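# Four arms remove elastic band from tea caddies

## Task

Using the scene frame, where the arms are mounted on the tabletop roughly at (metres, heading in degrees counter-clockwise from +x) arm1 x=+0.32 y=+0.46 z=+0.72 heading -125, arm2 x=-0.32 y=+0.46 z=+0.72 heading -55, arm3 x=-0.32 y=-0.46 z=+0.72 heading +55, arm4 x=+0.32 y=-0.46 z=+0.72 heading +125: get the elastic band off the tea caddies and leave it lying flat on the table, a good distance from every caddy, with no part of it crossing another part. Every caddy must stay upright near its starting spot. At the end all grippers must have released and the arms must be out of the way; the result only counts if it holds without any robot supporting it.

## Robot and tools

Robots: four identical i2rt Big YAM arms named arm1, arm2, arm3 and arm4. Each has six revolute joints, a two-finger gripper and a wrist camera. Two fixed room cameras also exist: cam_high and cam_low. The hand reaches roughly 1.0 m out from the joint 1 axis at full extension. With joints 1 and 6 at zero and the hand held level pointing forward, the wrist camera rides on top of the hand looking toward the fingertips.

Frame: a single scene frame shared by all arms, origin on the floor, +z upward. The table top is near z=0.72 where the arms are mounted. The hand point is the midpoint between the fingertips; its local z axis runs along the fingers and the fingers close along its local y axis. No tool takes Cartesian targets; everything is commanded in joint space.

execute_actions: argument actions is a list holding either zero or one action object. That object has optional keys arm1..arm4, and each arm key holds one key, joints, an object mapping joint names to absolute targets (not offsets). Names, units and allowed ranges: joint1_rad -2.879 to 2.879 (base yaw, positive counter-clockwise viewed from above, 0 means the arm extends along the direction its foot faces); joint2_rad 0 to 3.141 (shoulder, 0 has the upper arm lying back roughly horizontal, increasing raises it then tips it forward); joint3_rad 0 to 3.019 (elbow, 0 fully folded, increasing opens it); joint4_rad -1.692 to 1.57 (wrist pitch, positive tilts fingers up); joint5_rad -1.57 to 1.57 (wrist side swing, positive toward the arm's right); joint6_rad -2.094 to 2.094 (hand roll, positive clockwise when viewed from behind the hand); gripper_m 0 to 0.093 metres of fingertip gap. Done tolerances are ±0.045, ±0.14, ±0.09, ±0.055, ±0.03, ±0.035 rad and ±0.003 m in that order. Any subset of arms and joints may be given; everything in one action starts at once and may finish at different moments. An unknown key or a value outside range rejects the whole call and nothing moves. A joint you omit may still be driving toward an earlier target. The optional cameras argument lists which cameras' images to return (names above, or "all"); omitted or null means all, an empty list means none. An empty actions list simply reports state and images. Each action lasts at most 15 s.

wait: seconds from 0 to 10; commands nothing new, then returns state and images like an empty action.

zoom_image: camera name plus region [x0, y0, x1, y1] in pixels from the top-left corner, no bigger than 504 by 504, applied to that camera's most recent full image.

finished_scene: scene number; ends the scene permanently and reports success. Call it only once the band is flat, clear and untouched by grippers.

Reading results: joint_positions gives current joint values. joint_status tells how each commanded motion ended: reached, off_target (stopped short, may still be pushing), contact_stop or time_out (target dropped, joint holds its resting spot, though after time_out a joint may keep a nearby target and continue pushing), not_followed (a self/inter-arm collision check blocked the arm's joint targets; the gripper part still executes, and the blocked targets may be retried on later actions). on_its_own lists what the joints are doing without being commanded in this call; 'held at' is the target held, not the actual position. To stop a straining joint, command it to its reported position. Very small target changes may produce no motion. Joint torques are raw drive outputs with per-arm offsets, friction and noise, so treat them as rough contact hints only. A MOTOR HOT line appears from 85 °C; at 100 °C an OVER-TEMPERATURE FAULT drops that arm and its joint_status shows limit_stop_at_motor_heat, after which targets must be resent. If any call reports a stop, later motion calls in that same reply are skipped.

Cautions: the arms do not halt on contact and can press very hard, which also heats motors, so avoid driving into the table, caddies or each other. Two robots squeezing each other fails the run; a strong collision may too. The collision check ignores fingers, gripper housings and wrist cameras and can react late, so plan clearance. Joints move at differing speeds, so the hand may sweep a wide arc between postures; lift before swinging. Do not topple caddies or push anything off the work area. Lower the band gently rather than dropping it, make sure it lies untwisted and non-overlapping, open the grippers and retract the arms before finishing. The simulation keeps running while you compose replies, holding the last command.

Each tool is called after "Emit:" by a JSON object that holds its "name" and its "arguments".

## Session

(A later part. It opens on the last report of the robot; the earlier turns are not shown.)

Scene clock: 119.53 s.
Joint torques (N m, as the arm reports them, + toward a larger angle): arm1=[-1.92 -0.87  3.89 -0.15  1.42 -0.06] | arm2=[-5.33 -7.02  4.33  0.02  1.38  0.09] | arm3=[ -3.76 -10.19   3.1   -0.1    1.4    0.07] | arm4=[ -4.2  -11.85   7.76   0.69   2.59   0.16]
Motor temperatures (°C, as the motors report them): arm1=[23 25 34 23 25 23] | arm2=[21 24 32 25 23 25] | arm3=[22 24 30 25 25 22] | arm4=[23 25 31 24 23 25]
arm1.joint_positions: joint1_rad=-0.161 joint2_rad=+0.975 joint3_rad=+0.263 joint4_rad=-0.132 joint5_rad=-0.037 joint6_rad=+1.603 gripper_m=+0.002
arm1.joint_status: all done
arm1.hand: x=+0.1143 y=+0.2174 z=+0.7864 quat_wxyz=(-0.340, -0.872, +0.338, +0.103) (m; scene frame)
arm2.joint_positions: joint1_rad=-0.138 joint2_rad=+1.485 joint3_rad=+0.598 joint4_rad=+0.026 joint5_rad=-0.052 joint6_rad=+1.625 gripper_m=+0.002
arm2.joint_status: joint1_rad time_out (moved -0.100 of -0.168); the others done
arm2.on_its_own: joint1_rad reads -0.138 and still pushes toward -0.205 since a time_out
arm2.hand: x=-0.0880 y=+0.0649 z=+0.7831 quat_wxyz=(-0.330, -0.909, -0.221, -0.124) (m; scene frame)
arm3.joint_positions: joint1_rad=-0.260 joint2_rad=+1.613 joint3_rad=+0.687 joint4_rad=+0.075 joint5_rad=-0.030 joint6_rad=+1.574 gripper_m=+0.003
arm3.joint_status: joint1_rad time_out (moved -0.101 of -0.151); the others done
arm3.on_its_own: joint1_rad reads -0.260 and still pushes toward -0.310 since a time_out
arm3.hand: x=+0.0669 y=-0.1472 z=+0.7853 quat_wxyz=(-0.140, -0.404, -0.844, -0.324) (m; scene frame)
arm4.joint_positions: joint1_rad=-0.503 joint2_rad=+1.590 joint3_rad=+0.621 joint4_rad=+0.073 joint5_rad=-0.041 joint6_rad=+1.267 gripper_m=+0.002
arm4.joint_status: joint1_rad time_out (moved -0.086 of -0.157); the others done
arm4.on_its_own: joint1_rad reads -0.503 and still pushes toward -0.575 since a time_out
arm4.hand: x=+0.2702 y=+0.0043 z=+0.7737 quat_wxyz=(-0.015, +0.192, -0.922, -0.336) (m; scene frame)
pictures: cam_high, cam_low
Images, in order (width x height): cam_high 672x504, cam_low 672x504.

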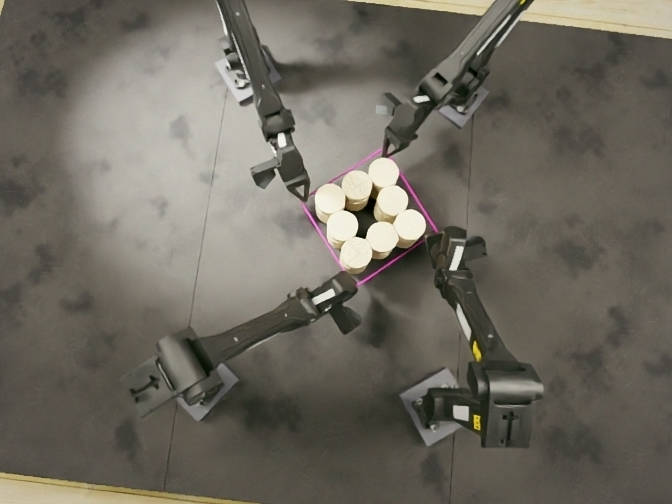

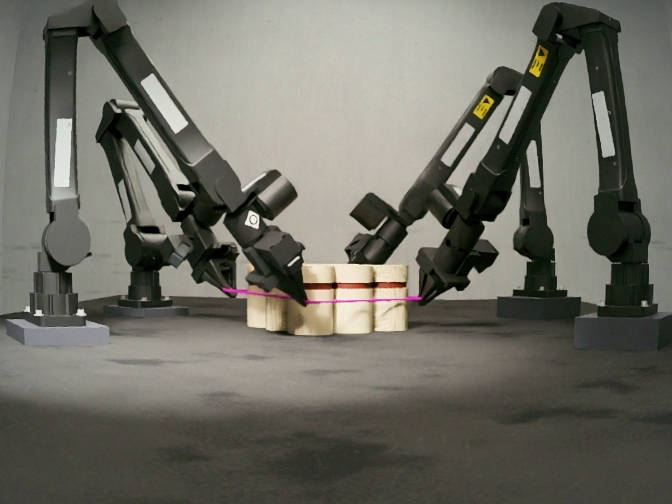

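Emit:
{"name": "execute_actions", "arguments": {"actions": [], "cameras": ["cam_high","cam_low"]}}

Scene clock: 142.47 s.
Joint torques (N m, as the arm reports them, + toward a larger angle): arm1=[-1.87 -0.77  3.86 -0.18  1.41 -0.07] | arm2=[-5.41 -7.09  4.27  0.08  1.38  0.08] | arm3=[ -3.7  -10.17   3.11  -0.1    1.39   0.07] | arm4=[ -4.2  -11.86   7.76   0.69   2.59   0.16]
Motor temperatures (°C, as the motors report them): arm1=[23 25 32 23 26 23] | arm2=[22 24 31 25 25 25] | arm3=[22 24 29 25 27 22] | arm4=[23 25 31 24 27 25]
arm1.joint_positions: joint1_rad=-0.161 joint2_rad=+0.975 joint3_rad=+0.263 joint4_rad=-0.132 joint5_rad=-0.037 joint6_rad=+1.603 gripper_m=+0.002
arm1.joint_status: all done
arm1.hand: x=+0.1143 y=+0.2174 z=+0.7864 quat_wxyz=(-0.340, -0.872, +0.338, +0.103) (m; scene frame)
arm2.joint_positions: joint1_rad=-0.138 joint2_rad=+1.485 joint3_rad=+0.598 joint4_rad=+0.026 joint5_rad=-0.052 joint6_rad=+1.625 gripper_m=+0.002
arm2.joint_status: joint1_rad time_out (moved -0.100 of -0.168); the others done
arm2.on_its_own: joint1_rad reads -0.138 and still pushes toward -0.205 since a time_out
arm2.hand: x=-0.0880 y=+0.0649 z=+0.7831 quat_wxyz=(-0.330, -0.909, -0.221, -0.124) (m; scene frame)
arm3.joint_positions: joint1_rad=-0.260 joint2_rad=+1.613 joint3_rad=+0.687 joint4_rad=+0.075 joint5_rad=-0.030 joint6_rad=+1.574 gripper_m=+0.003
arm3.joint_status: joint1_rad time_out (moved -0.101 of -0.151); the others done
arm3.on_its_own: joint1_rad reads -0.260 and still pushes toward -0.310 since a time_out
arm3.hand: x=+0.0669 y=-0.1472 z=+0.7853 quat_wxyz=(-0.140, -0.404, -0.844, -0.324) (m; scene frame)
arm4.joint_positions: joint1_rad=-0.503 joint2_rad=+1.590 joint3_rad=+0.621 joint4_rad=+0.073 joint5_rad=-0.041 joint6_rad=+1.267 gripper_m=+0.002
arm4.joint_status: joint1_rad time_out (moved -0.086 of -0.157); the others done
arm4.on_its_own: joint1_rad reads -0.503 and still pushes toward -0.575 since a time_out
arm4.hand: x=+0.2702 y=+0.0043 z=+0.7737 quat_wxyz=(-0.015, +0.192, -0.922, -0.336) (m; scene frame)
pictures: cam_high, cam_low
Images, in order (width x height): cam_high 672x504, cam_low 672x504.

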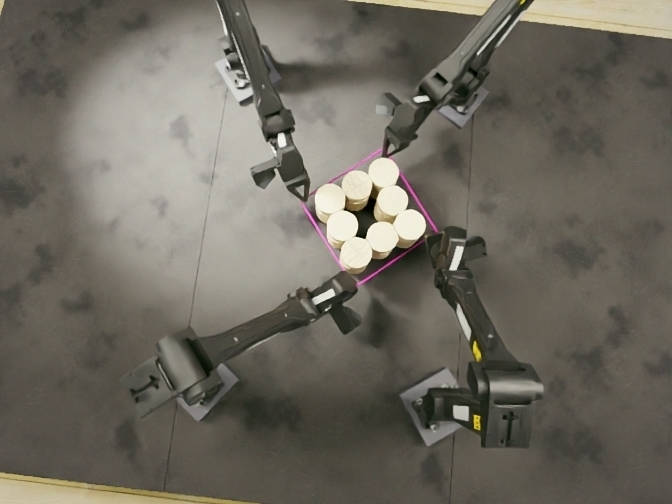

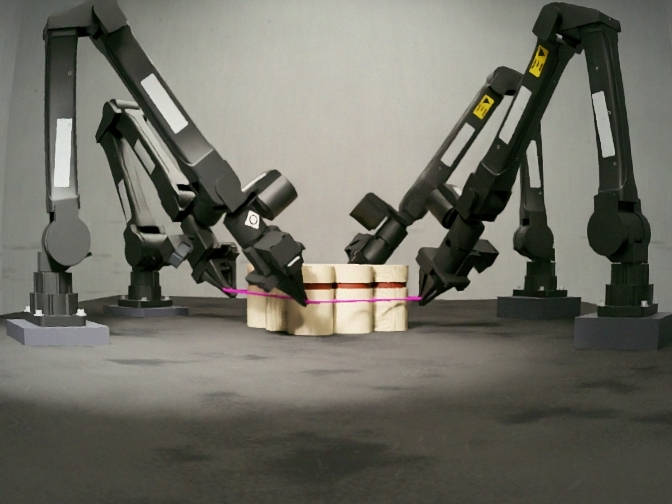

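Emit:
{"name": "execute_actions", "arguments": {"actions": [{"arm1":{"joints":{"joint2_rad":0.731,"joint3_rad":0.43,"joint4_rad":-0.574}},"arm2":{"joints":{"joint2_rad":1.285,"joint3_rad":0.73,"joint4_rad":-0.311}},"arm3":{"joints":{"joint2_rad":1.403,"joint3_rad":0.77,"joint4_rad":-0.244}},"arm4":{"joints":{"joint2_rad":1.366,"joint3_rad":0.745,"joint4_rad":-0.244}}}], "cameras": ["cam_high","cam_low"]}}

Scene clock: 160.40 s.
Joint torques (N m, as the arm reports them, + toward a larger angle): arm1=[-1.93 -0.08  8.33 -0.31  1.43 -0.06] | arm2=[-5.71 -6.57  7.09  0.13  1.4   0.08] | arm3=[-3.76 -8.7   7.16 -0.29  1.34  0.08] | arm4=[ -4.22 -10.26  11.34   0.8    2.5    0.16]
Motor temperatures (°C, as the motors report them): arm1=[23 25 32 23 26 23] | arm2=[22 24 31 25 26 25] | arm3=[22 24 28 25 27 22] | arm4=[23 25 31 24 28 25]
arm1.joint_positions: joint1_rad=-0.161 joint2_rad=+0.727 joint3_rad=+0.433 joint4_rad=-0.516 joint5_rad=-0.037 joint6_rad=+1.603 gripper_m=+0.002
arm1.joint_status: joint4_rad time_out (moved -0.384 of -0.442); the others done
arm1.on_its_own: joint4_rad reads -0.516 and still pushes toward -0.574 since a time_out
arm1.hand: x=+0.1133 y=+0.2165 z=+0.8818 quat_wxyz=(-0.355, -0.866, +0.336, +0.108) (m; scene frame)
arm2.joint_positions: joint1_rad=-0.138 joint2_rad=+1.275 joint3_rad=+0.728 joint4_rad=-0.274 joint5_rad=-0.052 joint6_rad=+1.625 gripper_m=+0.002
arm2.joint_status: all done
arm2.on_its_own: joint1_rad reads -0.138 and still pushes toward -0.205 since a time_out
arm2.hand: x=-0.0831 y=+0.0551 z=+0.8864 quat_wxyz=(-0.348, -0.902, -0.219, -0.129) (m; scene frame)
arm3.joint_positions: joint1_rad=-0.260 joint2_rad=+1.389 joint3_rad=+0.789 joint4_rad=-0.202 joint5_rad=-0.028 joint6_rad=+1.573 gripper_m=+0.003
arm3.joint_status: all done
arm3.on_its_own: joint1_rad reads -0.260 and still pushes toward -0.310 since a time_out
arm3.hand: x=+0.0739 y=-0.1421 z=+0.8920 quat_wxyz=(-0.151, -0.400, -0.836, -0.344) (m; scene frame)
arm4.joint_positions: joint1_rad=-0.503 joint2_rad=+1.357 joint3_rad=+0.718 joint4_rad=-0.227 joint5_rad=-0.039 joint6_rad=+1.267 gripper_m=+0.002
arm4.joint_status: all done
arm4.on_its_own: joint1_rad reads -0.503 and still pushes toward -0.575 since a time_out
arm4.hand: x=+0.2704 y=+0.0100 z=+0.8723 quat_wxyz=(-0.017, +0.191, -0.917, -0.349) (m; scene frame)
pictures: cam_high, cam_low
Images, in order (width x height): cam_high 672x504, cam_low 672x504.

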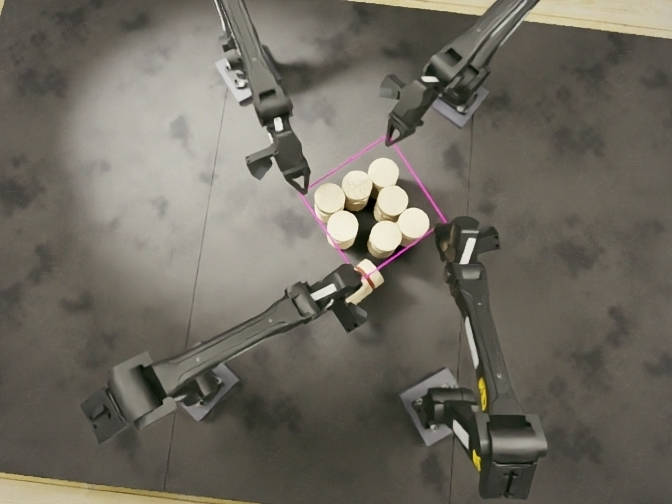

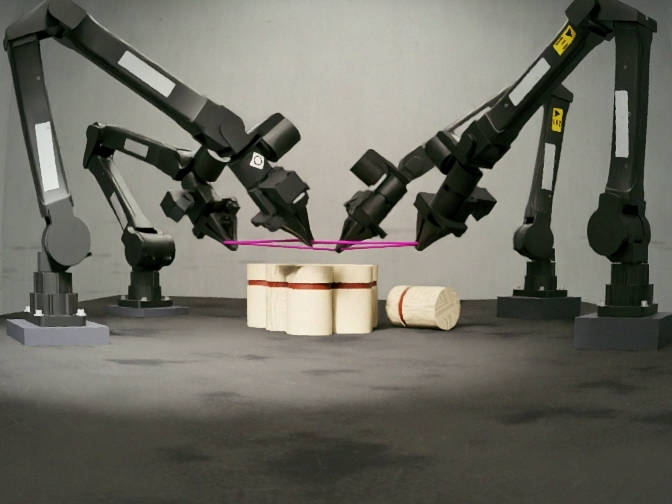

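Emit:
{"name": "execute_actions", "arguments": {"actions": [], "cameras": ["cam_high","cam_low"]}}

Scene clock: 162.60 s.
Joint torques (N m, as the arm reports them, + toward a larger angle): arm1=[-1.92 -0.02  8.34 -0.31  1.43 -0.06] | arm2=[-5.19 -6.88  7.13  0.09  1.4   0.1 ] | arm3=[-3.79 -8.6   7.17 -0.26  1.34  0.08] | arm4=[ -4.26 -10.24  11.35   0.8    2.5    0.16]
Motor temperatures (°C, as the motors report them): arm1=[23 25 32 23 26 23] | arm2=[22 24 31 25 26 25] | arm3=[22 24 29 25 27 22] | arm4=[23 25 31 24 28 25]
arm1.joint_positions: joint1_rad=-0.161 joint2_rad=+0.727 joint3_rad=+0.433 joint4_rad=-0.516 joint5_rad=-0.037 joint6_rad=+1.603 gripper_m=+0.002
arm1.joint_status: joint4_rad time_out (moved -0.384 of -0.442); the others done
arm1.on_its_own: joint4_rad reads -0.516 and still pushes toward -0.574 since a time_out
arm1.hand: x=+0.1133 y=+0.2165 z=+0.8818 quat_wxyz=(-0.355, -0.866, +0.336, +0.108) (m; scene frame)
arm2.joint_positions: joint1_rad=-0.138 joint2_rad=+1.275 joint3_rad=+0.728 joint4_rad=-0.274 joint5_rad=-0.052 joint6_rad=+1.625 gripper_m=+0.002
arm2.joint_status: all done
arm2.on_its_own: joint1_rad reads -0.138 and still pushes toward -0.205 since a time_out
arm2.hand: x=-0.0831 y=+0.0551 z=+0.8864 quat_wxyz=(-0.348, -0.902, -0.219, -0.129) (m; scene frame)
arm3.joint_positions: joint1_rad=-0.260 joint2_rad=+1.389 joint3_rad=+0.789 joint4_rad=-0.202 joint5_rad=-0.028 joint6_rad=+1.573 gripper_m=+0.003
arm3.joint_status: all done
arm3.on_its_own: joint1_rad reads -0.260 and still pushes toward -0.310 since a time_out
arm3.hand: x=+0.0739 y=-0.1421 z=+0.8920 quat_wxyz=(-0.151, -0.400, -0.836, -0.344) (m; scene frame)
arm4.joint_positions: joint1_rad=-0.503 joint2_rad=+1.357 joint3_rad=+0.718 joint4_rad=-0.227 joint5_rad=-0.039 joint6_rad=+1.267 gripper_m=+0.002
arm4.joint_status: all done
arm4.on_its_own: joint1_rad reads -0.503 and still pushes toward -0.575 since a time_out
arm4.hand: x=+0.2704 y=+0.0100 z=+0.8723 quat_wxyz=(-0.017, +0.191, -0.917, -0.349) (m; scene frame)
pictures: cam_high, cam_low
Images, in order (width x height): cam_high 672x504, cam_low 672x504.

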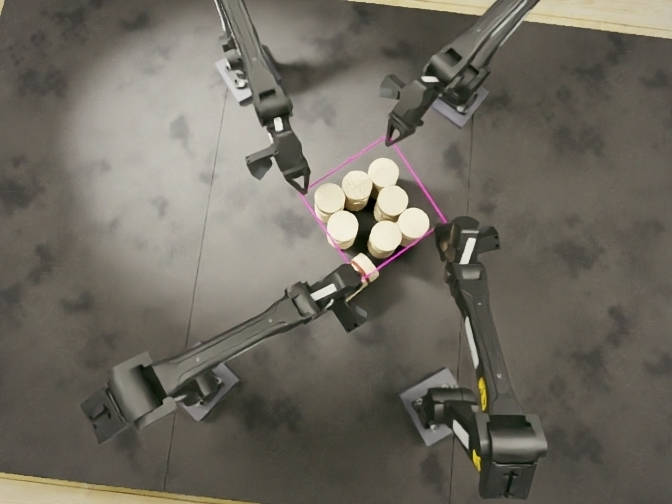

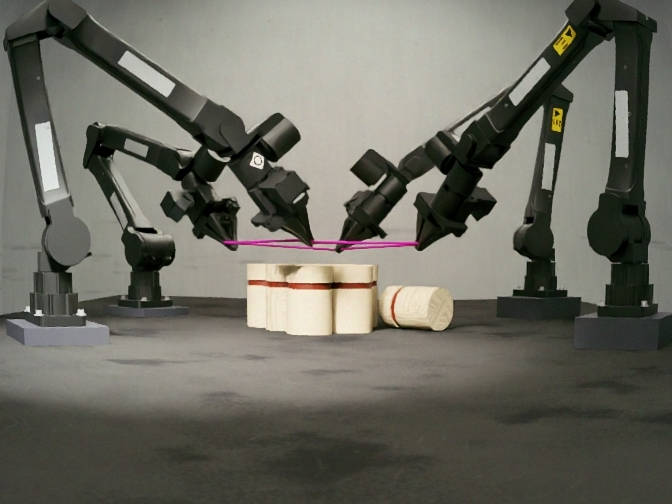

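Emit:
{"name": "execute_actions", "arguments": {"actions": [{"arm1":{"joints":{"joint3_rad":0.6,"joint4_rad":-0.52}},"arm2":{"joints":{"joint3_rad":0.83,"joint1_rad":-0.15}},"arm3":{"joints":{"joint3_rad":0.87,"joint1_rad":-0.24}},"arm4":{"joints":{"joint3_rad":0.92,"joint1_rad":-0.47}}}], "cameras": []}}

Emit:
{"name": "execute_actions", "arguments": {"actions": [{"arm1":{"joints":{"joint1_rad":-0.321,"joint2_rad":1.36,"joint3_rad":1.11,"joint4_rad":-0.794,"joint6_rad":1.5}},"arm2":{"joints":{"joint1_rad":-0.466,"joint2_rad":1.086,"joint3_rad":0.80,"joint4_rad":-0.806,"joint6_rad":1.3}},"arm3":{"joints":{"joint1_rad":0.278,"joint2_rad":1.089,"joint3_rad":0.75,"joint4_rad":-0.752,"joint6_rad":1.8}},"arm4":{"joints":{"joint1_rad":0.054,"joint2_rad":1.47,"joint3_rad":1.135,"joint4_rad":-0.709,"joint6_rad":1.5}}}], "cameras": ["cam_high","cam_low"]}}

Scene clock: 190.13 s.
Joint torques (N m, as the arm reports them, + toward a larger angle): arm1=[-0.69 -1.27 10.8   1.26  0.68 -0.07] | arm2=[-2.84 -7.47  9.29  0.7   0.91  0.07] | arm3=[-1.09 -8.38  9.83  0.04  0.86  0.08] | arm4=[ -1.61 -11.66  14.49   1.92   1.41   0.15]
Motor temperatures (°C, as the motors report them): arm1=[23 25 35 23 26 23] | arm2=[22 24 32 25 27 25] | arm3=[22 24 29 25 27 22] | arm4=[23 25 33 24 29 25]
arm1.joint_positions: joint1_rad=-0.178 joint2_rad=+0.734 joint3_rad=+0.574 joint4_rad=-0.508 joint5_rad=-0.021 joint6_rad=+1.603 gripper_m=+0.002
arm1.joint_status: all done
arm1.hand: x=+0.0822 y=+0.1944 z=+0.9588 quat_wxyz=(-0.412, -0.836, +0.334, +0.141) (m; scene frame)
arm2.joint_positions: joint1_rad=-0.118 joint2_rad=+1.278 joint3_rad=+0.802 joint4_rad=-0.289 joint5_rad=-0.038 joint6_rad=+1.625 gripper_m=+0.002
arm2.joint_status: all done
arm2.hand: x=-0.0651 y=+0.0381 z=+0.9200 quat_wxyz=(-0.374, -0.890, -0.224, -0.134) (m; scene frame)
arm3.joint_positions: joint1_rad=-0.219 joint2_rad=+1.389 joint3_rad=+0.863 joint4_rad=-0.210 joint5_rad=-0.016 joint6_rad=+1.573 gripper_m=+0.003
arm3.joint_status: all done
arm3.hand: x=+0.0822 y=-0.1106 z=+0.9277 quat_wxyz=(-0.162, -0.379, -0.832, -0.372) (m; scene frame)
arm4.joint_positions: joint1_rad=-0.434 joint2_rad=+1.363 joint3_rad=+0.868 joint4_rad=-0.250 joint5_rad=-0.016 joint6_rad=+1.267 gripper_m=+0.002
arm4.joint_status: all done
arm4.hand: x=+0.2335 y=+0.0581 z=+0.9399 quat_wxyz=(-0.020, +0.214, -0.889, -0.405) (m; scene frame)
pictures: none
No camera images: the call's "cameras" was empty. Leave "cameras" out to get every camera's image.

Scene clock: 191.53 s.
Joint torques (N m, as the arm reports them, + toward a larger angle): arm1=[ 0.09 -9.02 11.59  0.64  0.25 -0.1 ] | arm2=[-2.23 -4.12  7.69  0.32  0.27 -0.25] | arm3=[ 1.32 -5.9   9.25  0.26  0.32  0.3 ] | arm4=[  0.63 -15.19  13.75   0.79   0.36   0.18]
Motor temperatures (°C, as the motors report them): arm1=[23 25 35 23 26 23] | arm2=[22 24 32 25 27 25] | arm3=[22 24 29 25 27 22] | arm4=[23 25 33 24 29 25]
arm1.joint_positions: joint1_rad=-0.311 joint2_rad=+1.365 joint3_rad=+1.062 joint4_rad=-0.778 joint5_rad=-0.012 joint6_rad=+1.509 gripper_m=+0.002
arm1.joint_status: all done
arm1.hand: x=-0.0552 y=+0.1423 z=+0.9217 quat_wxyz=(-0.219, -0.892, +0.381, +0.103) (m; scene frame)
arm2.joint_positions: joint1_rad=-0.446 joint2_rad=+1.076 joint3_rad=+0.799 joint4_rad=-0.787 joint5_rad=-0.019 joint6_rad=+1.315 gripper_m=+0.002
arm2.joint_status: all done
arm2.hand: x=-0.2398 y=+0.0812 z=+0.9271 quat_wxyz=(-0.254, -0.941, -0.222, -0.006) (m; scene frame)
arm3.joint_positions: joint1_rad=+0.273 joint2_rad=+1.081 joint3_rad=+0.755 joint4_rad=-0.738 joint5_rad=-0.001 joint6_rad=+1.784 gripper_m=+0.003
arm3.joint_status: all done
arm3.hand: x=-0.1814 y=-0.1012 z=+0.9285 quat_wxyz=(-0.018, -0.277, -0.928, -0.250) (m; scene frame)
arm4.joint_positions: joint1_rad=+0.058 joint2_rad=+1.480 joint3_rad=+1.091 joint4_rad=-0.701 joint5_rad=+0.007 joint6_rad=+1.487 gripper_m=+0.002
arm4.joint_status: all done
arm4.hand: x=+0.0042 y=-0.0459 z=+0.9242 quat_wxyz=(+0.064, +0.349, -0.905, -0.234) (m; scene frame)
pictures: cam_high, cam_low
Images, in order (width x height): cam_high 672x504, cam_low 672x504.

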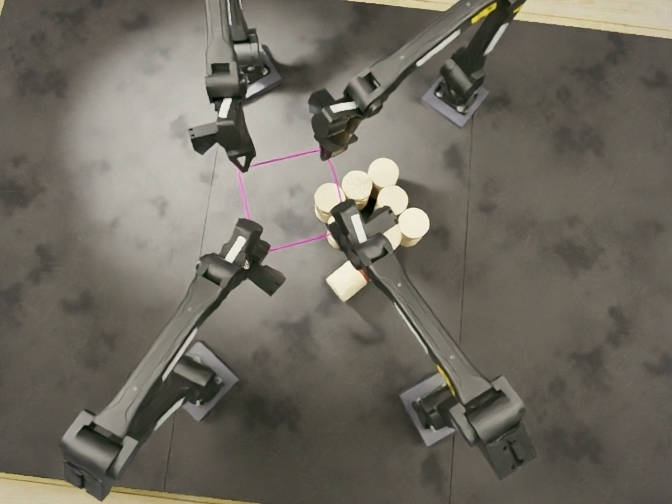

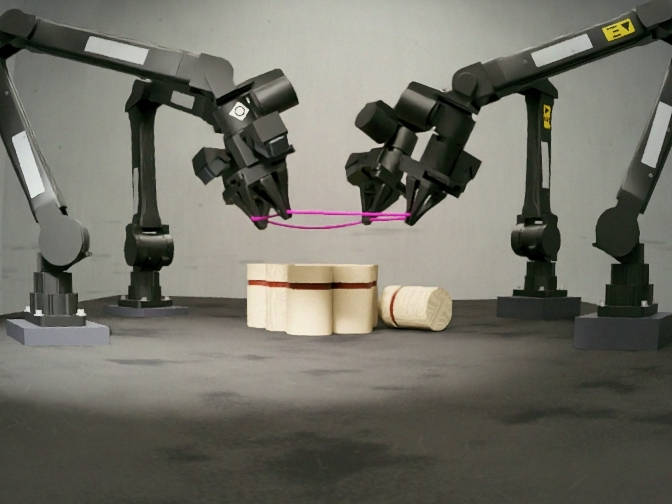

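Emit:
{"name": "execute_actions", "arguments": {"actions": [{"arm1":{"joints":{"joint1_rad":-0.44,"joint2_rad":1.97,"joint3_rad":1.89,"joint4_rad":-1.175,"joint6_rad":1.38}},"arm2":{"joints":{"joint1_rad":-0.93,"joint2_rad":1.229,"joint3_rad":0.93,"joint4_rad":-0.98,"joint6_rad":1.0}},"arm3":{"joints":{"joint1_rad":0.91,"joint2_rad":1.25,"joint3_rad":0.89,"joint4_rad":-0.92,"joint6_rad":2.08}},"arm4":{"joints":{"joint1_rad":0.396,"joint2_rad":1.985,"joint3_rad":1.83,"joint4_rad":-1.095,"joint6_rad":1.76}}}], "cameras": ["cam_high","cam_low"]}}

Emit:
{"name": "execute_actions", "arguments": {"actions": [{"arm1":{"joints":{"joint2_rad":2.10,"joint3_rad":1.634,"joint4_rad":-0.805}},"arm2":{"joints":{"joint2_rad":1.48,"joint3_rad":0.67,"joint4_rad":-0.465}},"arm3":{"joints":{"joint2_rad":1.53,"joint3_rad":0.653,"joint4_rad":-0.40}},"arm4":{"joints":{"joint2_rad":2.14,"joint3_rad":1.613,"joint4_rad":-0.742}}}], "cameras": ["cam_high","cam_low"]}}

Scene clock: 210.40 s.
Joint torques (N m, as the arm reports them, + toward a larger angle): arm1=[  0.   -16.9   11.39   0.44   0.34  -0.11] | arm2=[-1.54 -7.19 10.05  0.26  0.2  -0.22] | arm3=[ 1.46 -7.17 12.94 -0.04  0.22  0.3 ] | arm4=[  0.52 -24.4   14.27   0.47   0.05   0.19]
Motor temperatures (°C, as the motors report them): arm1=[23 26 38 23 25 23] | arm2=[22 24 33 25 25 26] | arm3=[22 24 30 25 26 22] | arm4=[23 25 35 24 26 25]
arm1.joint_positions: joint1_rad=-0.426 joint2_rad=+1.961 joint3_rad=+1.846 joint4_rad=-1.161 joint5_rad=-0.013 joint6_rad=+1.392 gripper_m=+0.002
arm1.joint_status: all done
arm1.hand: x=-0.2462 y=+0.0835 z=+0.9124 quat_wxyz=(-0.126, -0.910, +0.388, +0.074) (m; scene frame)
arm2.joint_positions: joint1_rad=-0.919 joint2_rad=+1.230 joint3_rad=+0.888 joint4_rad=-0.968 joint5_rad=-0.017 joint6_rad=+1.014 gripper_m=+0.002
arm2.joint_status: all done
arm2.hand: x=-0.4206 y=+0.0913 z=+0.8936 quat_wxyz=(-0.126, -0.981, -0.143, +0.041) (m; scene frame)
arm3.joint_positions: joint1_rad=+0.903 joint2_rad=+1.245 joint3_rad=+0.840 joint4_rad=-0.907 joint5_rad=+0.002 joint6_rad=+2.067 gripper_m=+0.003
arm3.joint_status: all done
arm3.hand: x=-0.4174 y=-0.0941 z=+0.8920 quat_wxyz=(+0.047, -0.116, -0.985, -0.120) (m; scene frame)
arm4.joint_positions: joint1_rad=+0.404 joint2_rad=+1.993 joint3_rad=+1.782 joint4_rad=-1.087 joint5_rad=+0.013 joint6_rad=+1.746 gripper_m=+0.002
arm4.joint_status: all done
arm4.hand: x=-0.2490 y=-0.0925 z=+0.9054 quat_wxyz=(+0.070, +0.396, -0.907, -0.122) (m; scene frame)
pictures: cam_high, cam_low
Images, in order (width x height): cam_high 672x504, cam_low 672x504.

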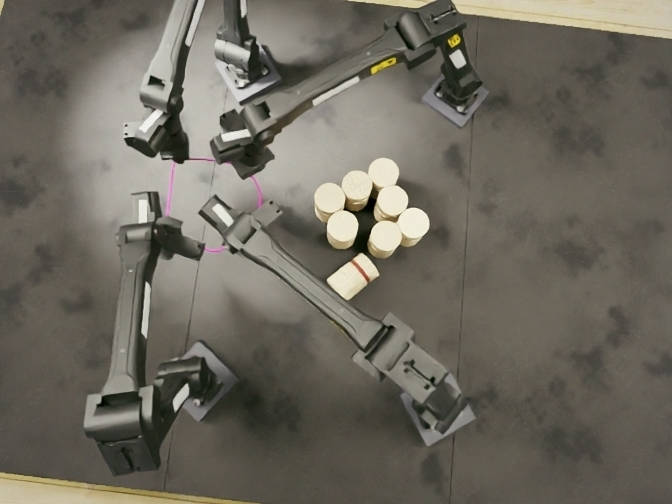

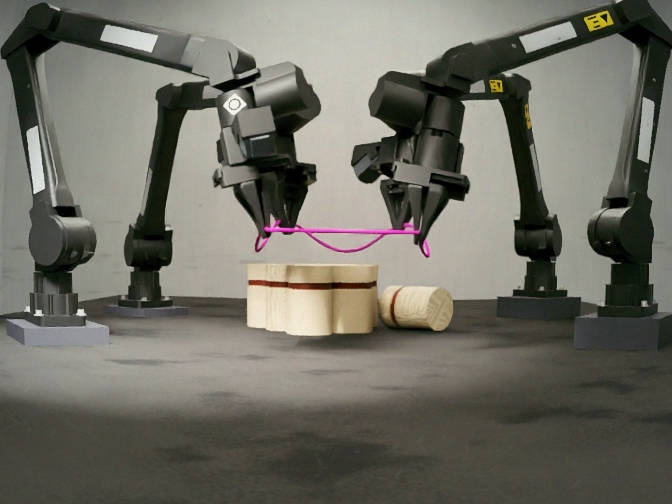

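Scene clock: 211.63 s.
Joint torques (N m, as the arm reports them, + toward a larger angle): arm1=[  0.08 -16.8    7.44   1.36   0.32  -0.11] | arm2=[-1.45 -9.71  4.92  1.27  0.15 -0.19] | arm3=[ 1.48 -9.16  5.55  0.85  0.12  0.24] | arm4=[  0.08 -24.55   9.47   1.18   0.09   0.18]
Motor temperatures (°C, as the motors report them): arm1=[23 26 38 23 25 23] | arm2=[22 24 33 25 25 26] | arm3=[22 24 30 25 26 22] | arm4=[23 25 34 24 26 25]
arm1.joint_positions: joint1_rad=-0.427 joint2_rad=+2.085 joint3_rad=+1.634 joint4_rad=-0.820 joint5_rad=-0.013 joint6_rad=+1.391 gripper_m=+0.002
arm1.joint_status: all done
arm1.hand: x=-0.2495 y=+0.0819 z=+0.7624 quat_wxyz=(-0.128, -0.910, +0.388, +0.076) (m; scene frame)
arm2.joint_positions: joint1_rad=-0.919 joint2_rad=+1.489 joint3_rad=+0.672 joint4_rad=-0.483 joint5_rad=-0.015 joint6_rad=+1.011 gripper_m=+0.002
arm2.joint_status: all done
arm2.hand: x=-0.4204 y=+0.0877 z=+0.7469 quat_wxyz=(-0.129, -0.980, -0.144, +0.043) (m; scene frame)
arm3.joint_positions: joint1_rad=+0.903 joint2_rad=+1.531 joint3_rad=+0.661 joint4_rad=-0.412 joint5_rad=+0.004 joint6_rad=+2.072 gripper_m=+0.003
arm3.joint_status: all done
arm3.hand: x=-0.4202 y=-0.0820 z=+0.7534 quat_wxyz=(+0.052, -0.118, -0.982, -0.135) (m; scene frame)
arm4.joint_positions: joint1_rad=+0.404 joint2_rad=+2.143 joint3_rad=+1.603 joint4_rad=-0.753 joint5_rad=+0.013 joint6_rad=+1.748 gripper_m=+0.002
arm4.joint_status: all done
arm4.hand: x=-0.2502 y=-0.0910 z=+0.7533 quat_wxyz=(+0.072, +0.395, -0.907, -0.124) (m; scene frame)
pictures: cam_high, cam_low
Images, in order (width x height): cam_high 672x504, cam_low 672x504.

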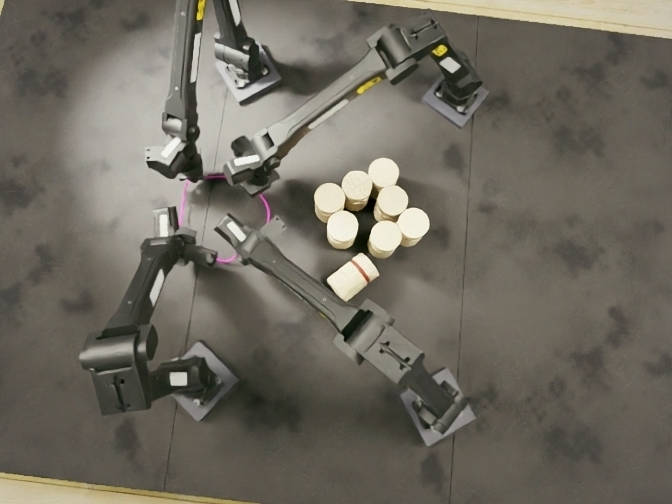

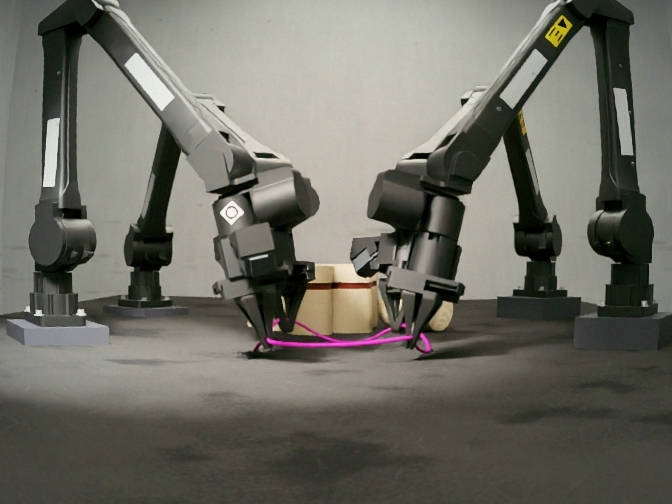

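Emit:
{"name": "execute_actions", "arguments": {"actions": [{"arm1":{"joints":{"joint2_rad":2.125,"joint3_rad":1.615}},"arm2":{"joints":{"joint3_rad":0.655}},"arm3":{"joints":{"joint3_rad":0.625}},"arm4":{"joints":{"joint3_rad":1.59}}}], "cameras": []}}

Emit:
{"name": "execute_actions", "arguments": {"actions": [{"arm1":{"joints":{"gripper_m":0.025}},"arm2":{"joints":{"gripper_m":0.025}},"arm3":{"joints":{"gripper_m":0.025}},"arm4":{"joints":{"gripper_m":0.025}}}], "cameras": ["cam_low"]}}

Emit:
{"name": "execute_actions", "arguments": {"actions": [{"arm1":{"joints":{"joint2_rad":1.97,"joint3_rad":1.89,"joint4_rad":-1.175}},"arm2":{"joints":{"joint2_rad":1.229,"joint3_rad":0.93,"joint4_rad":-0.98}},"arm3":{"joints":{"joint2_rad":1.25,"joint3_rad":0.89,"joint4_rad":-0.92}},"arm4":{"joints":{"joint2_rad":1.985,"joint3_rad":1.83,"joint4_rad":-1.095}}}], "cameras": ["cam_low"]}}

Emit:
{"name": "execute_actions", "arguments": {"actions": [{"arm1":{"joints":{"joint2_rad":0.6,"joint3_rad":1.2,"joint4_rad":-1.4}},"arm2":{"joints":{"joint2_rad":0.6,"joint3_rad":1.0,"joint4_rad":-1.4}},"arm3":{"joints":{"joint2_rad":0.6,"joint3_rad":1.0,"joint4_rad":-1.4}},"arm4":{"joints":{"joint2_rad":0.6,"joint3_rad":1.2,"joint4_rad":-1.4}}}], "cameras": ["cam_high","cam_low"]}}

Scene clock: 225.13 s.
Joint torques (N m, as the arm reports them, + toward a larger angle): arm1=[ -0.01 -16.11   6.79   1.32   0.32  -0.11] | arm2=[-1.54 -9.73  4.53  0.89  0.13 -0.18] | arm3=[ 1.52 -9.26  5.26  0.53  0.12  0.25] | arm4=[  0.29 -24.57   8.23   1.21   0.09   0.18]
Motor temperatures (°C, as the motors report them): arm1=[23 27 36 23 25 23] | arm2=[21 24 32 25 25 25] | arm3=[22 24 30 25 26 22] | arm4=[23 26 33 24 25 25]
arm1.joint_positions: joint1_rad=-0.427 joint2_rad=+2.103 joint3_rad=+1.623 joint4_rad=-0.820 joint5_rad=-0.013 joint6_rad=+1.391 gripper_m=+0.002
arm1.joint_status: all done
arm1.hand: x=-0.2439 y=+0.0856 z=+0.7456 quat_wxyz=(-0.115, -0.912, +0.389, +0.068) (m; scene frame)
arm2.joint_positions: joint1_rad=-0.919 joint2_rad=+1.489 joint3_rad=+0.659 joint4_rad=-0.474 joint5_rad=-0.015 joint6_rad=+1.011 gripper_m=+0.002
arm2.joint_status: all done
arm2.hand: x=-0.4191 y=+0.0921 z=+0.7432 quat_wxyz=(-0.128, -0.980, -0.144, +0.043) (m; scene frame)
arm3.joint_positions: joint1_rad=+0.903 joint2_rad=+1.531 joint3_rad=+0.635 joint4_rad=-0.404 joint5_rad=+0.004 joint6_rad=+2.072 gripper_m=+0.003
arm3.joint_status: all done
arm3.hand: x=-0.4172 y=-0.0935 z=+0.7459 quat_wxyz=(+0.049, -0.118, -0.984, -0.126) (m; scene frame)
arm4.joint_positions: joint1_rad=+0.404 joint2_rad=+2.143 joint3_rad=+1.592 joint4_rad=-0.753 joint5_rad=+0.013 joint6_rad=+1.748 gripper_m=+0.002
arm4.joint_status: all done
arm4.hand: x=-0.2462 y=-0.0935 z=+0.7490 quat_wxyz=(+0.069, +0.396, -0.908, -0.119) (m; scene frame)
pictures: none
No camera images: the call's "cameras" was empty. Leave "cameras" out to get every camera's image.

Scene clock: 225.63 s.
Joint torques (N m, as the arm reports them, + toward a larger angle): arm1=[ -0.03 -16.3    6.81   1.32   0.32  -0.1 ] | arm2=[-1.49 -9.66  4.94  0.92  0.16 -0.17] | arm3=[ 1.52 -9.    5.4   0.54  0.12  0.25] | arm4=[  0.35 -24.63   8.24   1.21   0.09   0.18]
Motor temperatures (°C, as the motors report them): arm1=[23 27 36 23 25 23] | arm2=[21 24 32 25 25 25] | arm3=[22 24 30 25 26 22] | arm4=[23 26 33 24 25 25]
arm1.joint_positions: joint1_rad=-0.427 joint2_rad=+2.103 joint3_rad=+1.623 joint4_rad=-0.820 joint5_rad=-0.013 joint6_rad=+1.391 gripper_m=+0.025
arm1.joint_status: all done
arm1.hand: x=-0.2439 y=+0.0856 z=+0.7456 quat_wxyz=(-0.115, -0.912, +0.389, +0.068) (m; scene frame)
arm2.joint_positions: joint1_rad=-0.919 joint2_rad=+1.489 joint3_rad=+0.657 joint4_rad=-0.474 joint5_rad=-0.015 joint6_rad=+1.011 gripper_m=+0.025
arm2.joint_status: all done
arm2.hand: x=-0.4189 y=+0.0930 z=+0.7426 quat_wxyz=(-0.127, -0.980, -0.144, +0.042) (m; scene frame)
arm3.joint_positions: joint1_rad=+0.903 joint2_rad=+1.531 joint3_rad=+0.632 joint4_rad=-0.404 joint5_rad=+0.004 joint6_rad=+2.072 gripper_m=+0.025
arm3.joint_status: all done
arm3.hand: x=-0.4168 y=-0.0949 z=+0.7451 quat_wxyz=(+0.048, -0.118, -0.984, -0.125) (m; scene frame)
arm4.joint_positions: joint1_rad=+0.404 joint2_rad=+2.143 joint3_rad=+1.592 joint4_rad=-0.753 joint5_rad=+0.013 joint6_rad=+1.748 gripper_m=+0.025
arm4.joint_status: all done
arm4.hand: x=-0.2462 y=-0.0935 z=+0.7490 quat_wxyz=(+0.069, +0.396, -0.908, -0.119) (m; scene frame)
pictures: cam_low
Images, in order (width x height): cam_low 672x504.

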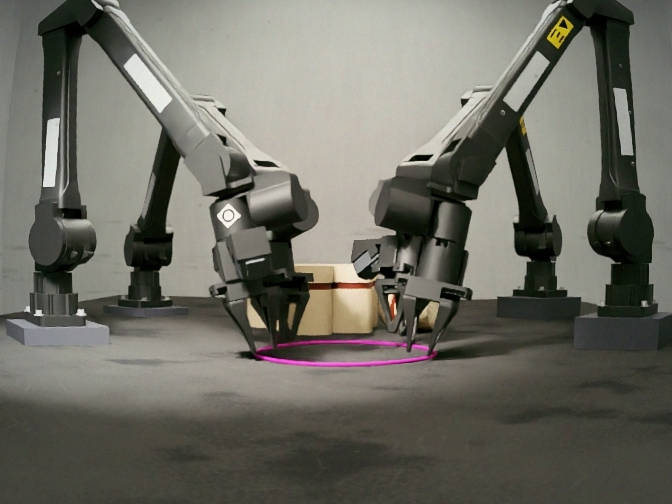

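Scene clock: 227.07 s.
Joint torques (N m, as the arm reports them, + toward a larger angle): arm1=[ -0.04 -16.68   9.57   0.5    0.32  -0.11] | arm2=[-1.57 -6.52  7.97  0.16  0.12 -0.17] | arm3=[ 1.5  -6.18 10.04  0.16  0.12  0.24] | arm4=[  0.36 -24.45  12.04   0.54   0.09   0.18]
Motor temperatures (°C, as the motors report them): arm1=[23 27 36 23 25 23] | arm2=[21 24 32 25 25 25] | arm3=[22 24 30 25 26 22] | arm4=[23 26 33 24 25 25]
arm1.joint_positions: joint1_rad=-0.427 joint2_rad=+1.960 joint3_rad=+1.873 joint4_rad=-1.162 joint5_rad=-0.013 joint6_rad=+1.391 gripper_m=+0.025
arm1.joint_status: all done
arm1.hand: x=-0.2523 y=+0.0802 z=+0.9251 quat_wxyz=(-0.136, -0.908, +0.387, +0.082) (m; scene frame)
arm2.joint_positions: joint1_rad=-0.919 joint2_rad=+1.221 joint3_rad=+0.919 joint4_rad=-0.966 joint5_rad=-0.015 joint6_rad=+1.011 gripper_m=+0.025
arm2.joint_status: all done
arm2.hand: x=-0.4241 y=+0.0805 z=+0.9104 quat_wxyz=(-0.144, -0.978, -0.144, +0.050) (m; scene frame)
arm3.joint_positions: joint1_rad=+0.903 joint2_rad=+1.230 joint3_rad=+0.880 joint4_rad=-0.911 joint5_rad=+0.004 joint6_rad=+2.072 gripper_m=+0.025
arm3.joint_status: all done
arm3.hand: x=-0.4207 y=-0.0803 z=+0.9143 quat_wxyz=(+0.056, -0.118, -0.981, -0.144) (m; scene frame)
arm4.joint_positions: joint1_rad=+0.404 joint2_rad=+1.989 joint3_rad=+1.806 joint4_rad=-1.088 joint5_rad=+0.013 joint6_rad=+1.748 gripper_m=+0.025
arm4.joint_status: all done
arm4.hand: x=-0.2553 y=-0.0888 z=+0.9187 quat_wxyz=(+0.078, +0.395, -0.906, -0.133) (m; scene frame)
pictures: cam_low
Images, in order (width x height): cam_low 672x504.

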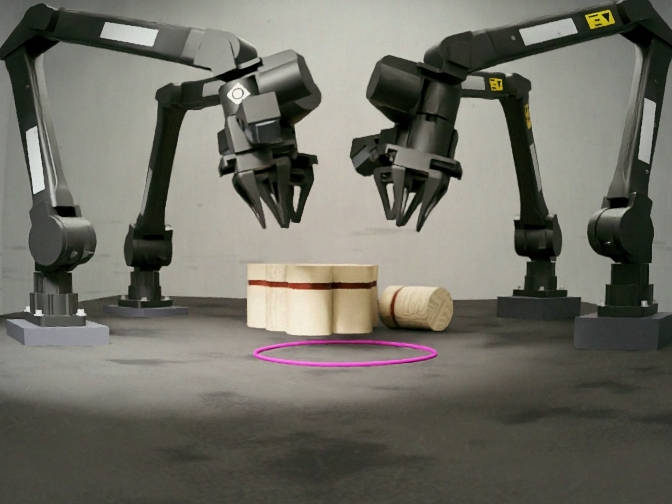

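Scene clock: 228.97 s.
Joint torques (N m, as the arm reports them, + toward a larger angle): arm1=[ 0.03  2.6   6.97  1.15  0.3  -0.14] | arm2=[-1.58  2.57  9.98  0.64  0.12 -0.22] | arm3=[ 1.55 -0.3  12.67  0.54  0.11  0.22] | arm4=[0.48 2.21 8.67 1.35 0.06 0.15]
Motor temperatures (°C, as the motors report them): arm1=[23 27 36 23 25 23] | arm2=[21 24 32 25 25 25] | arm3=[22 24 30 25 25 22] | arm4=[23 26 33 24 25 25]
arm1.joint_positions: joint1_rad=-0.427 joint2_rad=+0.596 joint3_rad=+1.209 joint4_rad=-1.387 joint5_rad=-0.013 joint6_rad=+1.391 gripper_m=+0.025
arm1.joint_status: all done
arm1.hand: x=+0.1243 y=+0.3290 z=+1.1850 quat_wxyz=(-0.327, -0.849, +0.360, +0.208) (m; scene frame)
arm2.joint_positions: joint1_rad=-0.919 joint2_rad=+0.595 joint3_rad=+0.966 joint4_rad=-1.387 joint5_rad=-0.015 joint6_rad=+1.011 gripper_m=+0.025
arm2.joint_status: all done
arm2.hand: x=-0.3825 y=+0.2376 z=+1.0771 quat_wxyz=(-0.257, -0.951, -0.140, +0.100) (m; scene frame)
arm3.joint_positions: joint1_rad=+0.903 joint2_rad=+0.600 joint3_rad=+0.961 joint4_rad=-1.392 joint5_rad=+0.004 joint6_rad=+2.072 gripper_m=+0.025
arm3.joint_status: all done
arm3.hand: x=-0.3787 y=-0.2365 z=+1.0939 quat_wxyz=(+0.098, -0.115, -0.957, -0.249) (m; scene frame)
arm4.joint_positions: joint1_rad=+0.404 joint2_rad=+0.594 joint3_rad=+1.203 joint4_rad=-1.394 joint5_rad=+0.013 joint6_rad=+1.748 gripper_m=+0.025
arm4.joint_status: all done
arm4.hand: x=+0.1271 y=-0.3360 z=+1.2138 quat_wxyz=(+0.208, +0.368, -0.846, -0.326) (m; scene frame)
pictures: cam_high, cam_low
Images, in order (width x height): cam_high 672x504, cam_low 672x504.

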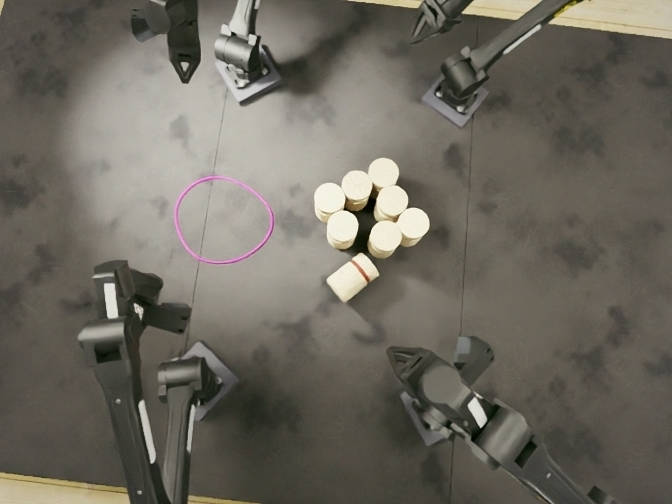

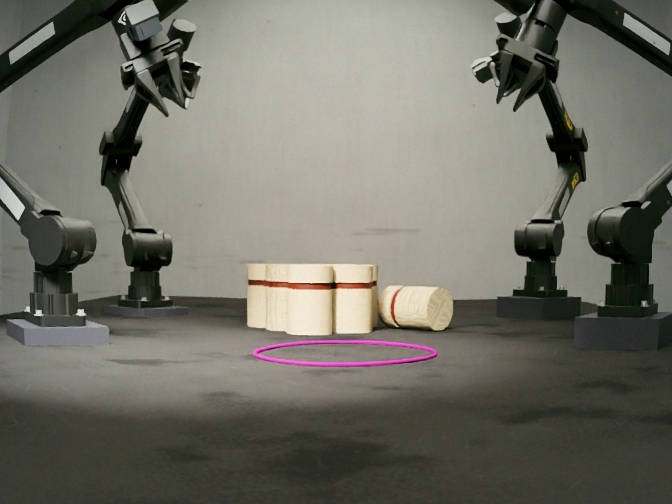

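Emit:
{"name": "execute_actions", "arguments": {"actions": [{"arm3":{"joints":{"joint1_rad":-0.235,"joint2_rad":1.5,"joint3_rad":1.5,"joint4_rad":-1.382,"joint6_rad":-0.08,"gripper_m":0.093}},"arm4":{"joints":{"joint1_rad":-0.9}},"arm1":{"joints":{"joint1_rad":0.5}}}], "cameras": []}}

Emit:
{"name": "execute_actions", "arguments": {"actions": [{"arm3":{"joints":{"joint2_rad":1.859,"joint3_rad":1.62,"joint4_rad":-1.39}}}], "cameras": ["cam_high","cam_low","arm3_cam_wrist"]}}

Scene clock: 257.77 s.
Joint torques (N m, as the arm reports them, + toward a larger angle): arm1=[ 1.79  2.62  6.97  1.16  0.2  -0.15] | arm2=[-1.7   2.34  9.9   0.65  0.12 -0.18] | arm3=[  1.36 -12.53  12.85   0.27   0.1   -0.01] | arm4=[0.47 2.   8.55 1.35 0.1  0.14]
Motor temperatures (°C, as the motors report them): arm1=[23 26 35 23 25 23] | arm2=[21 24 35 25 24 26] | arm3=[22 24 33 25 25 22] | arm4=[23 25 32 24 24 25]
arm1.joint_positions: joint1_rad=+0.489 joint2_rad=+0.596 joint3_rad=+1.209 joint4_rad=-1.387 joint5_rad=-0.011 joint6_rad=+1.391 gripper_m=+0.025
arm1.joint_status: all done
arm1.hand: x=+0.3037 y=+0.2256 z=+1.1853 quat_wxyz=(-0.386, -0.920, -0.052, +0.043) (m; scene frame)
arm2.joint_positions: joint1_rad=-0.919 joint2_rad=+0.595 joint3_rad=+0.966 joint4_rad=-1.387 joint5_rad=-0.015 joint6_rad=+1.011 gripper_m=+0.025
arm2.joint_status: not commanded
arm2.hand: x=-0.3825 y=+0.2376 z=+1.0771 quat_wxyz=(-0.257, -0.951, -0.140, +0.100) (m; scene frame)
arm3.joint_positions: joint1_rad=-0.241 joint2_rad=+1.513 joint3_rad=+1.459 joint4_rad=-1.380 joint5_rad=+0.003 joint6_rad=-0.064 gripper_m=+0.093
arm3.joint_status: all done
arm3.hand: x=+0.0531 y=-0.1540 z=+1.0177 quat_wxyz=(-0.065, +0.367, -0.928, -0.020) (m; scene frame)
arm4.joint_positions: joint1_rad=-0.893 joint2_rad=+0.594 joint3_rad=+1.203 joint4_rad=-1.394 joint5_rad=+0.011 joint6_rad=+1.748 gripper_m=+0.025
arm4.joint_status: all done
arm4.hand: x=+0.3922 y=-0.2418 z=+1.2135 quat_wxyz=(-0.025, -0.220, -0.896, -0.386) (m; scene frame)
pictures: none
No camera images: the call's "cameras" was empty. Leave "cameras" out to get every camera's image.

Scene clock: 259.10 s.
Joint torques (N m, as the arm reports them, + toward a larger angle): arm1=[ 1.82  2.64  6.94  1.18  0.19 -0.14] | arm2=[-1.44  2.24  9.87  0.61  0.11 -0.19] | arm3=[  1.39 -17.33  10.27  -0.18   0.09   0.02] | arm4=[0.5  1.95 8.54 1.37 0.1  0.14]
Motor temperatures (°C, as the motors report them): arm1=[23 26 35 23 25 23] | arm2=[21 24 35 25 24 26] | arm3=[22 24 33 25 25 22] | arm4=[23 25 32 24 24 25]
arm1.joint_positions: joint1_rad=+0.489 joint2_rad=+0.596 joint3_rad=+1.209 joint4_rad=-1.387 joint5_rad=-0.011 joint6_rad=+1.391 gripper_m=+0.025
arm1.joint_status: not commanded
arm1.hand: x=+0.3037 y=+0.2256 z=+1.1853 quat_wxyz=(-0.386, -0.920, -0.052, +0.043) (m; scene frame)
arm2.joint_positions: joint1_rad=-0.919 joint2_rad=+0.595 joint3_rad=+0.966 joint4_rad=-1.387 joint5_rad=-0.015 joint6_rad=+1.011 gripper_m=+0.025
arm2.joint_status: not commanded
arm2.hand: x=-0.3825 y=+0.2376 z=+1.0771 quat_wxyz=(-0.257, -0.951, -0.140, +0.100) (m; scene frame)
arm3.joint_positions: joint1_rad=-0.241 joint2_rad=+1.877 joint3_rad=+1.601 joint4_rad=-1.387 joint5_rad=+0.003 joint6_rad=-0.064 gripper_m=+0.093
arm3.joint_status: all done
arm3.hand: x=+0.1016 y=-0.1139 z=+0.8911 quat_wxyz=(+0.044, +0.367, -0.929, +0.015) (m; scene frame)
arm4.joint_positions: joint1_rad=-0.893 joint2_rad=+0.594 joint3_rad=+1.203 joint4_rad=-1.394 joint5_rad=+0.011 joint6_rad=+1.748 gripper_m=+0.025
arm4.joint_status: not commanded
arm4.hand: x=+0.3922 y=-0.2418 z=+1.2135 quat_wxyz=(-0.025, -0.220, -0.896, -0.386) (m; scene frame)
pictures: arm3_cam_wrist, cam_high, cam_low
Images, in order (width x height): arm3_cam_wrist 672x504, cam_high 672x504, cam_low 672x504.

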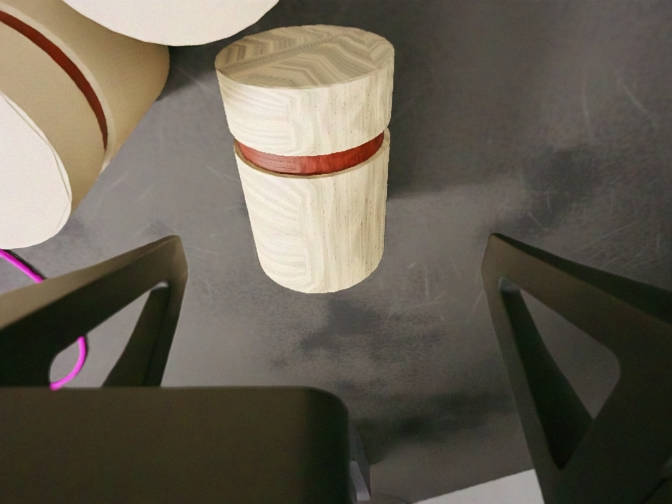

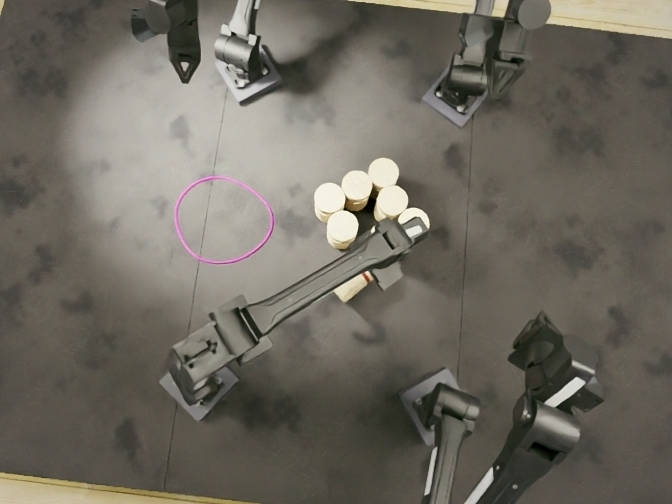

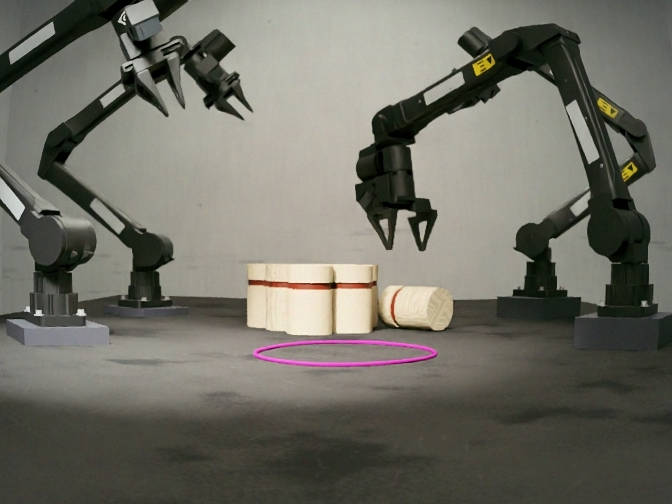

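Emit:
{"name": "execute_actions", "arguments": {"actions": [{"arm3":{"joints":{"joint1_rad":-0.205,"joint2_rad":1.875,"joint3_rad":1.43,"joint4_rad":-1.185,"joint6_rad":-0.11}}}], "cameras": ["cam_low","arm3_cam_wrist"]}}

Scene clock: 267.47 s.
Joint torques (N m, as the arm reports them, + toward a larger angle): arm1=[ 1.8   2.69  6.94  1.13  0.2  -0.14] | arm2=[-1.83  2.29  9.8   0.65  0.13 -0.23] | arm3=[  1.53 -15.82   8.56   0.27   0.09   0.03] | arm4=[0.49 1.94 8.54 1.35 0.1  0.14]
Motor temperatures (°C, as the motors report them): arm1=[23 25 35 23 25 23] | arm2=[21 24 35 25 24 26] | arm3=[22 25 32 25 25 22] | arm4=[23 25 32 24 24 25]
arm1.joint_positions: joint1_rad=+0.489 joint2_rad=+0.596 joint3_rad=+1.209 joint4_rad=-1.387 joint5_rad=-0.011 joint6_rad=+1.391 gripper_m=+0.025
arm1.joint_status: not commanded
arm1.hand: x=+0.3037 y=+0.2256 z=+1.1853 quat_wxyz=(-0.386, -0.920, -0.052, +0.043) (m; scene frame)
arm2.joint_positions: joint1_rad=-0.919 joint2_rad=+0.595 joint3_rad=+0.966 joint4_rad=-1.387 joint5_rad=-0.015 joint6_rad=+1.011 gripper_m=+0.025
arm2.joint_status: not commanded
arm2.hand: x=-0.3825 y=+0.2376 z=+1.0771 quat_wxyz=(-0.257, -0.951, -0.140, +0.100) (m; scene frame)
arm3.joint_positions: joint1_rad=-0.212 joint2_rad=+1.877 joint3_rad=+1.426 joint4_rad=-1.195 joint5_rad=+0.003 joint6_rad=-0.094 gripper_m=+0.093
arm3.joint_status: all done
arm3.hand: x=+0.0769 y=-0.1147 z=+0.8286 quat_wxyz=(+0.035, +0.395, -0.918, +0.012) (m; scene frame)
arm4.joint_positions: joint1_rad=-0.893 joint2_rad=+0.594 joint3_rad=+1.203 joint4_rad=-1.394 joint5_rad=+0.011 joint6_rad=+1.748 gripper_m=+0.025
arm4.joint_status: not commanded
arm4.hand: x=+0.3922 y=-0.2418 z=+1.2135 quat_wxyz=(-0.025, -0.220, -0.896, -0.386) (m; scene frame)
pictures: arm3_cam_wrist, cam_low
Images, in order (width x height): arm3_cam_wrist 672x504, cam_low 672x504.

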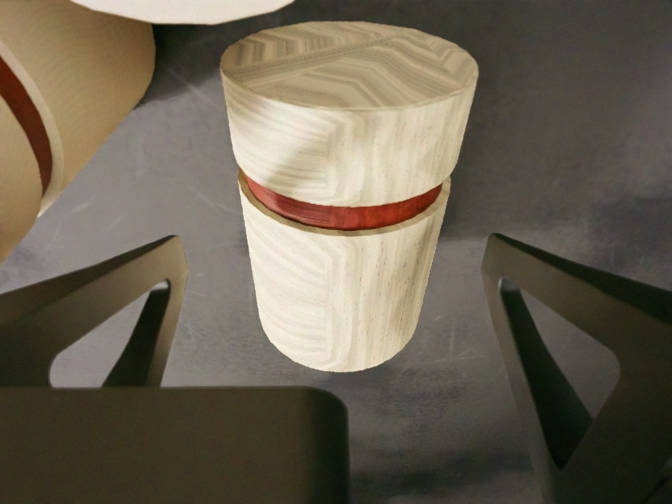

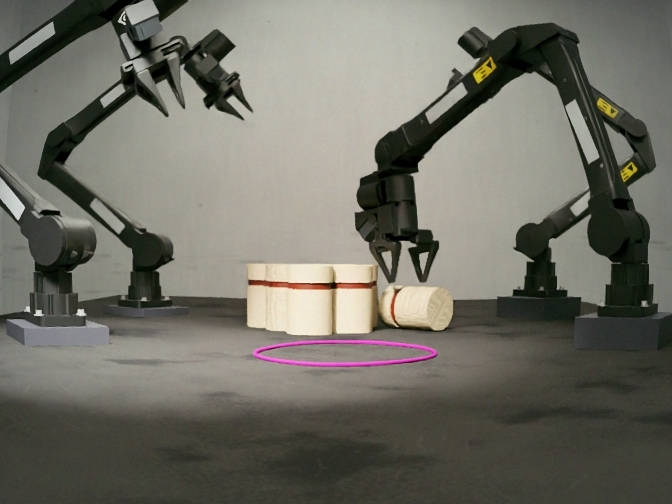

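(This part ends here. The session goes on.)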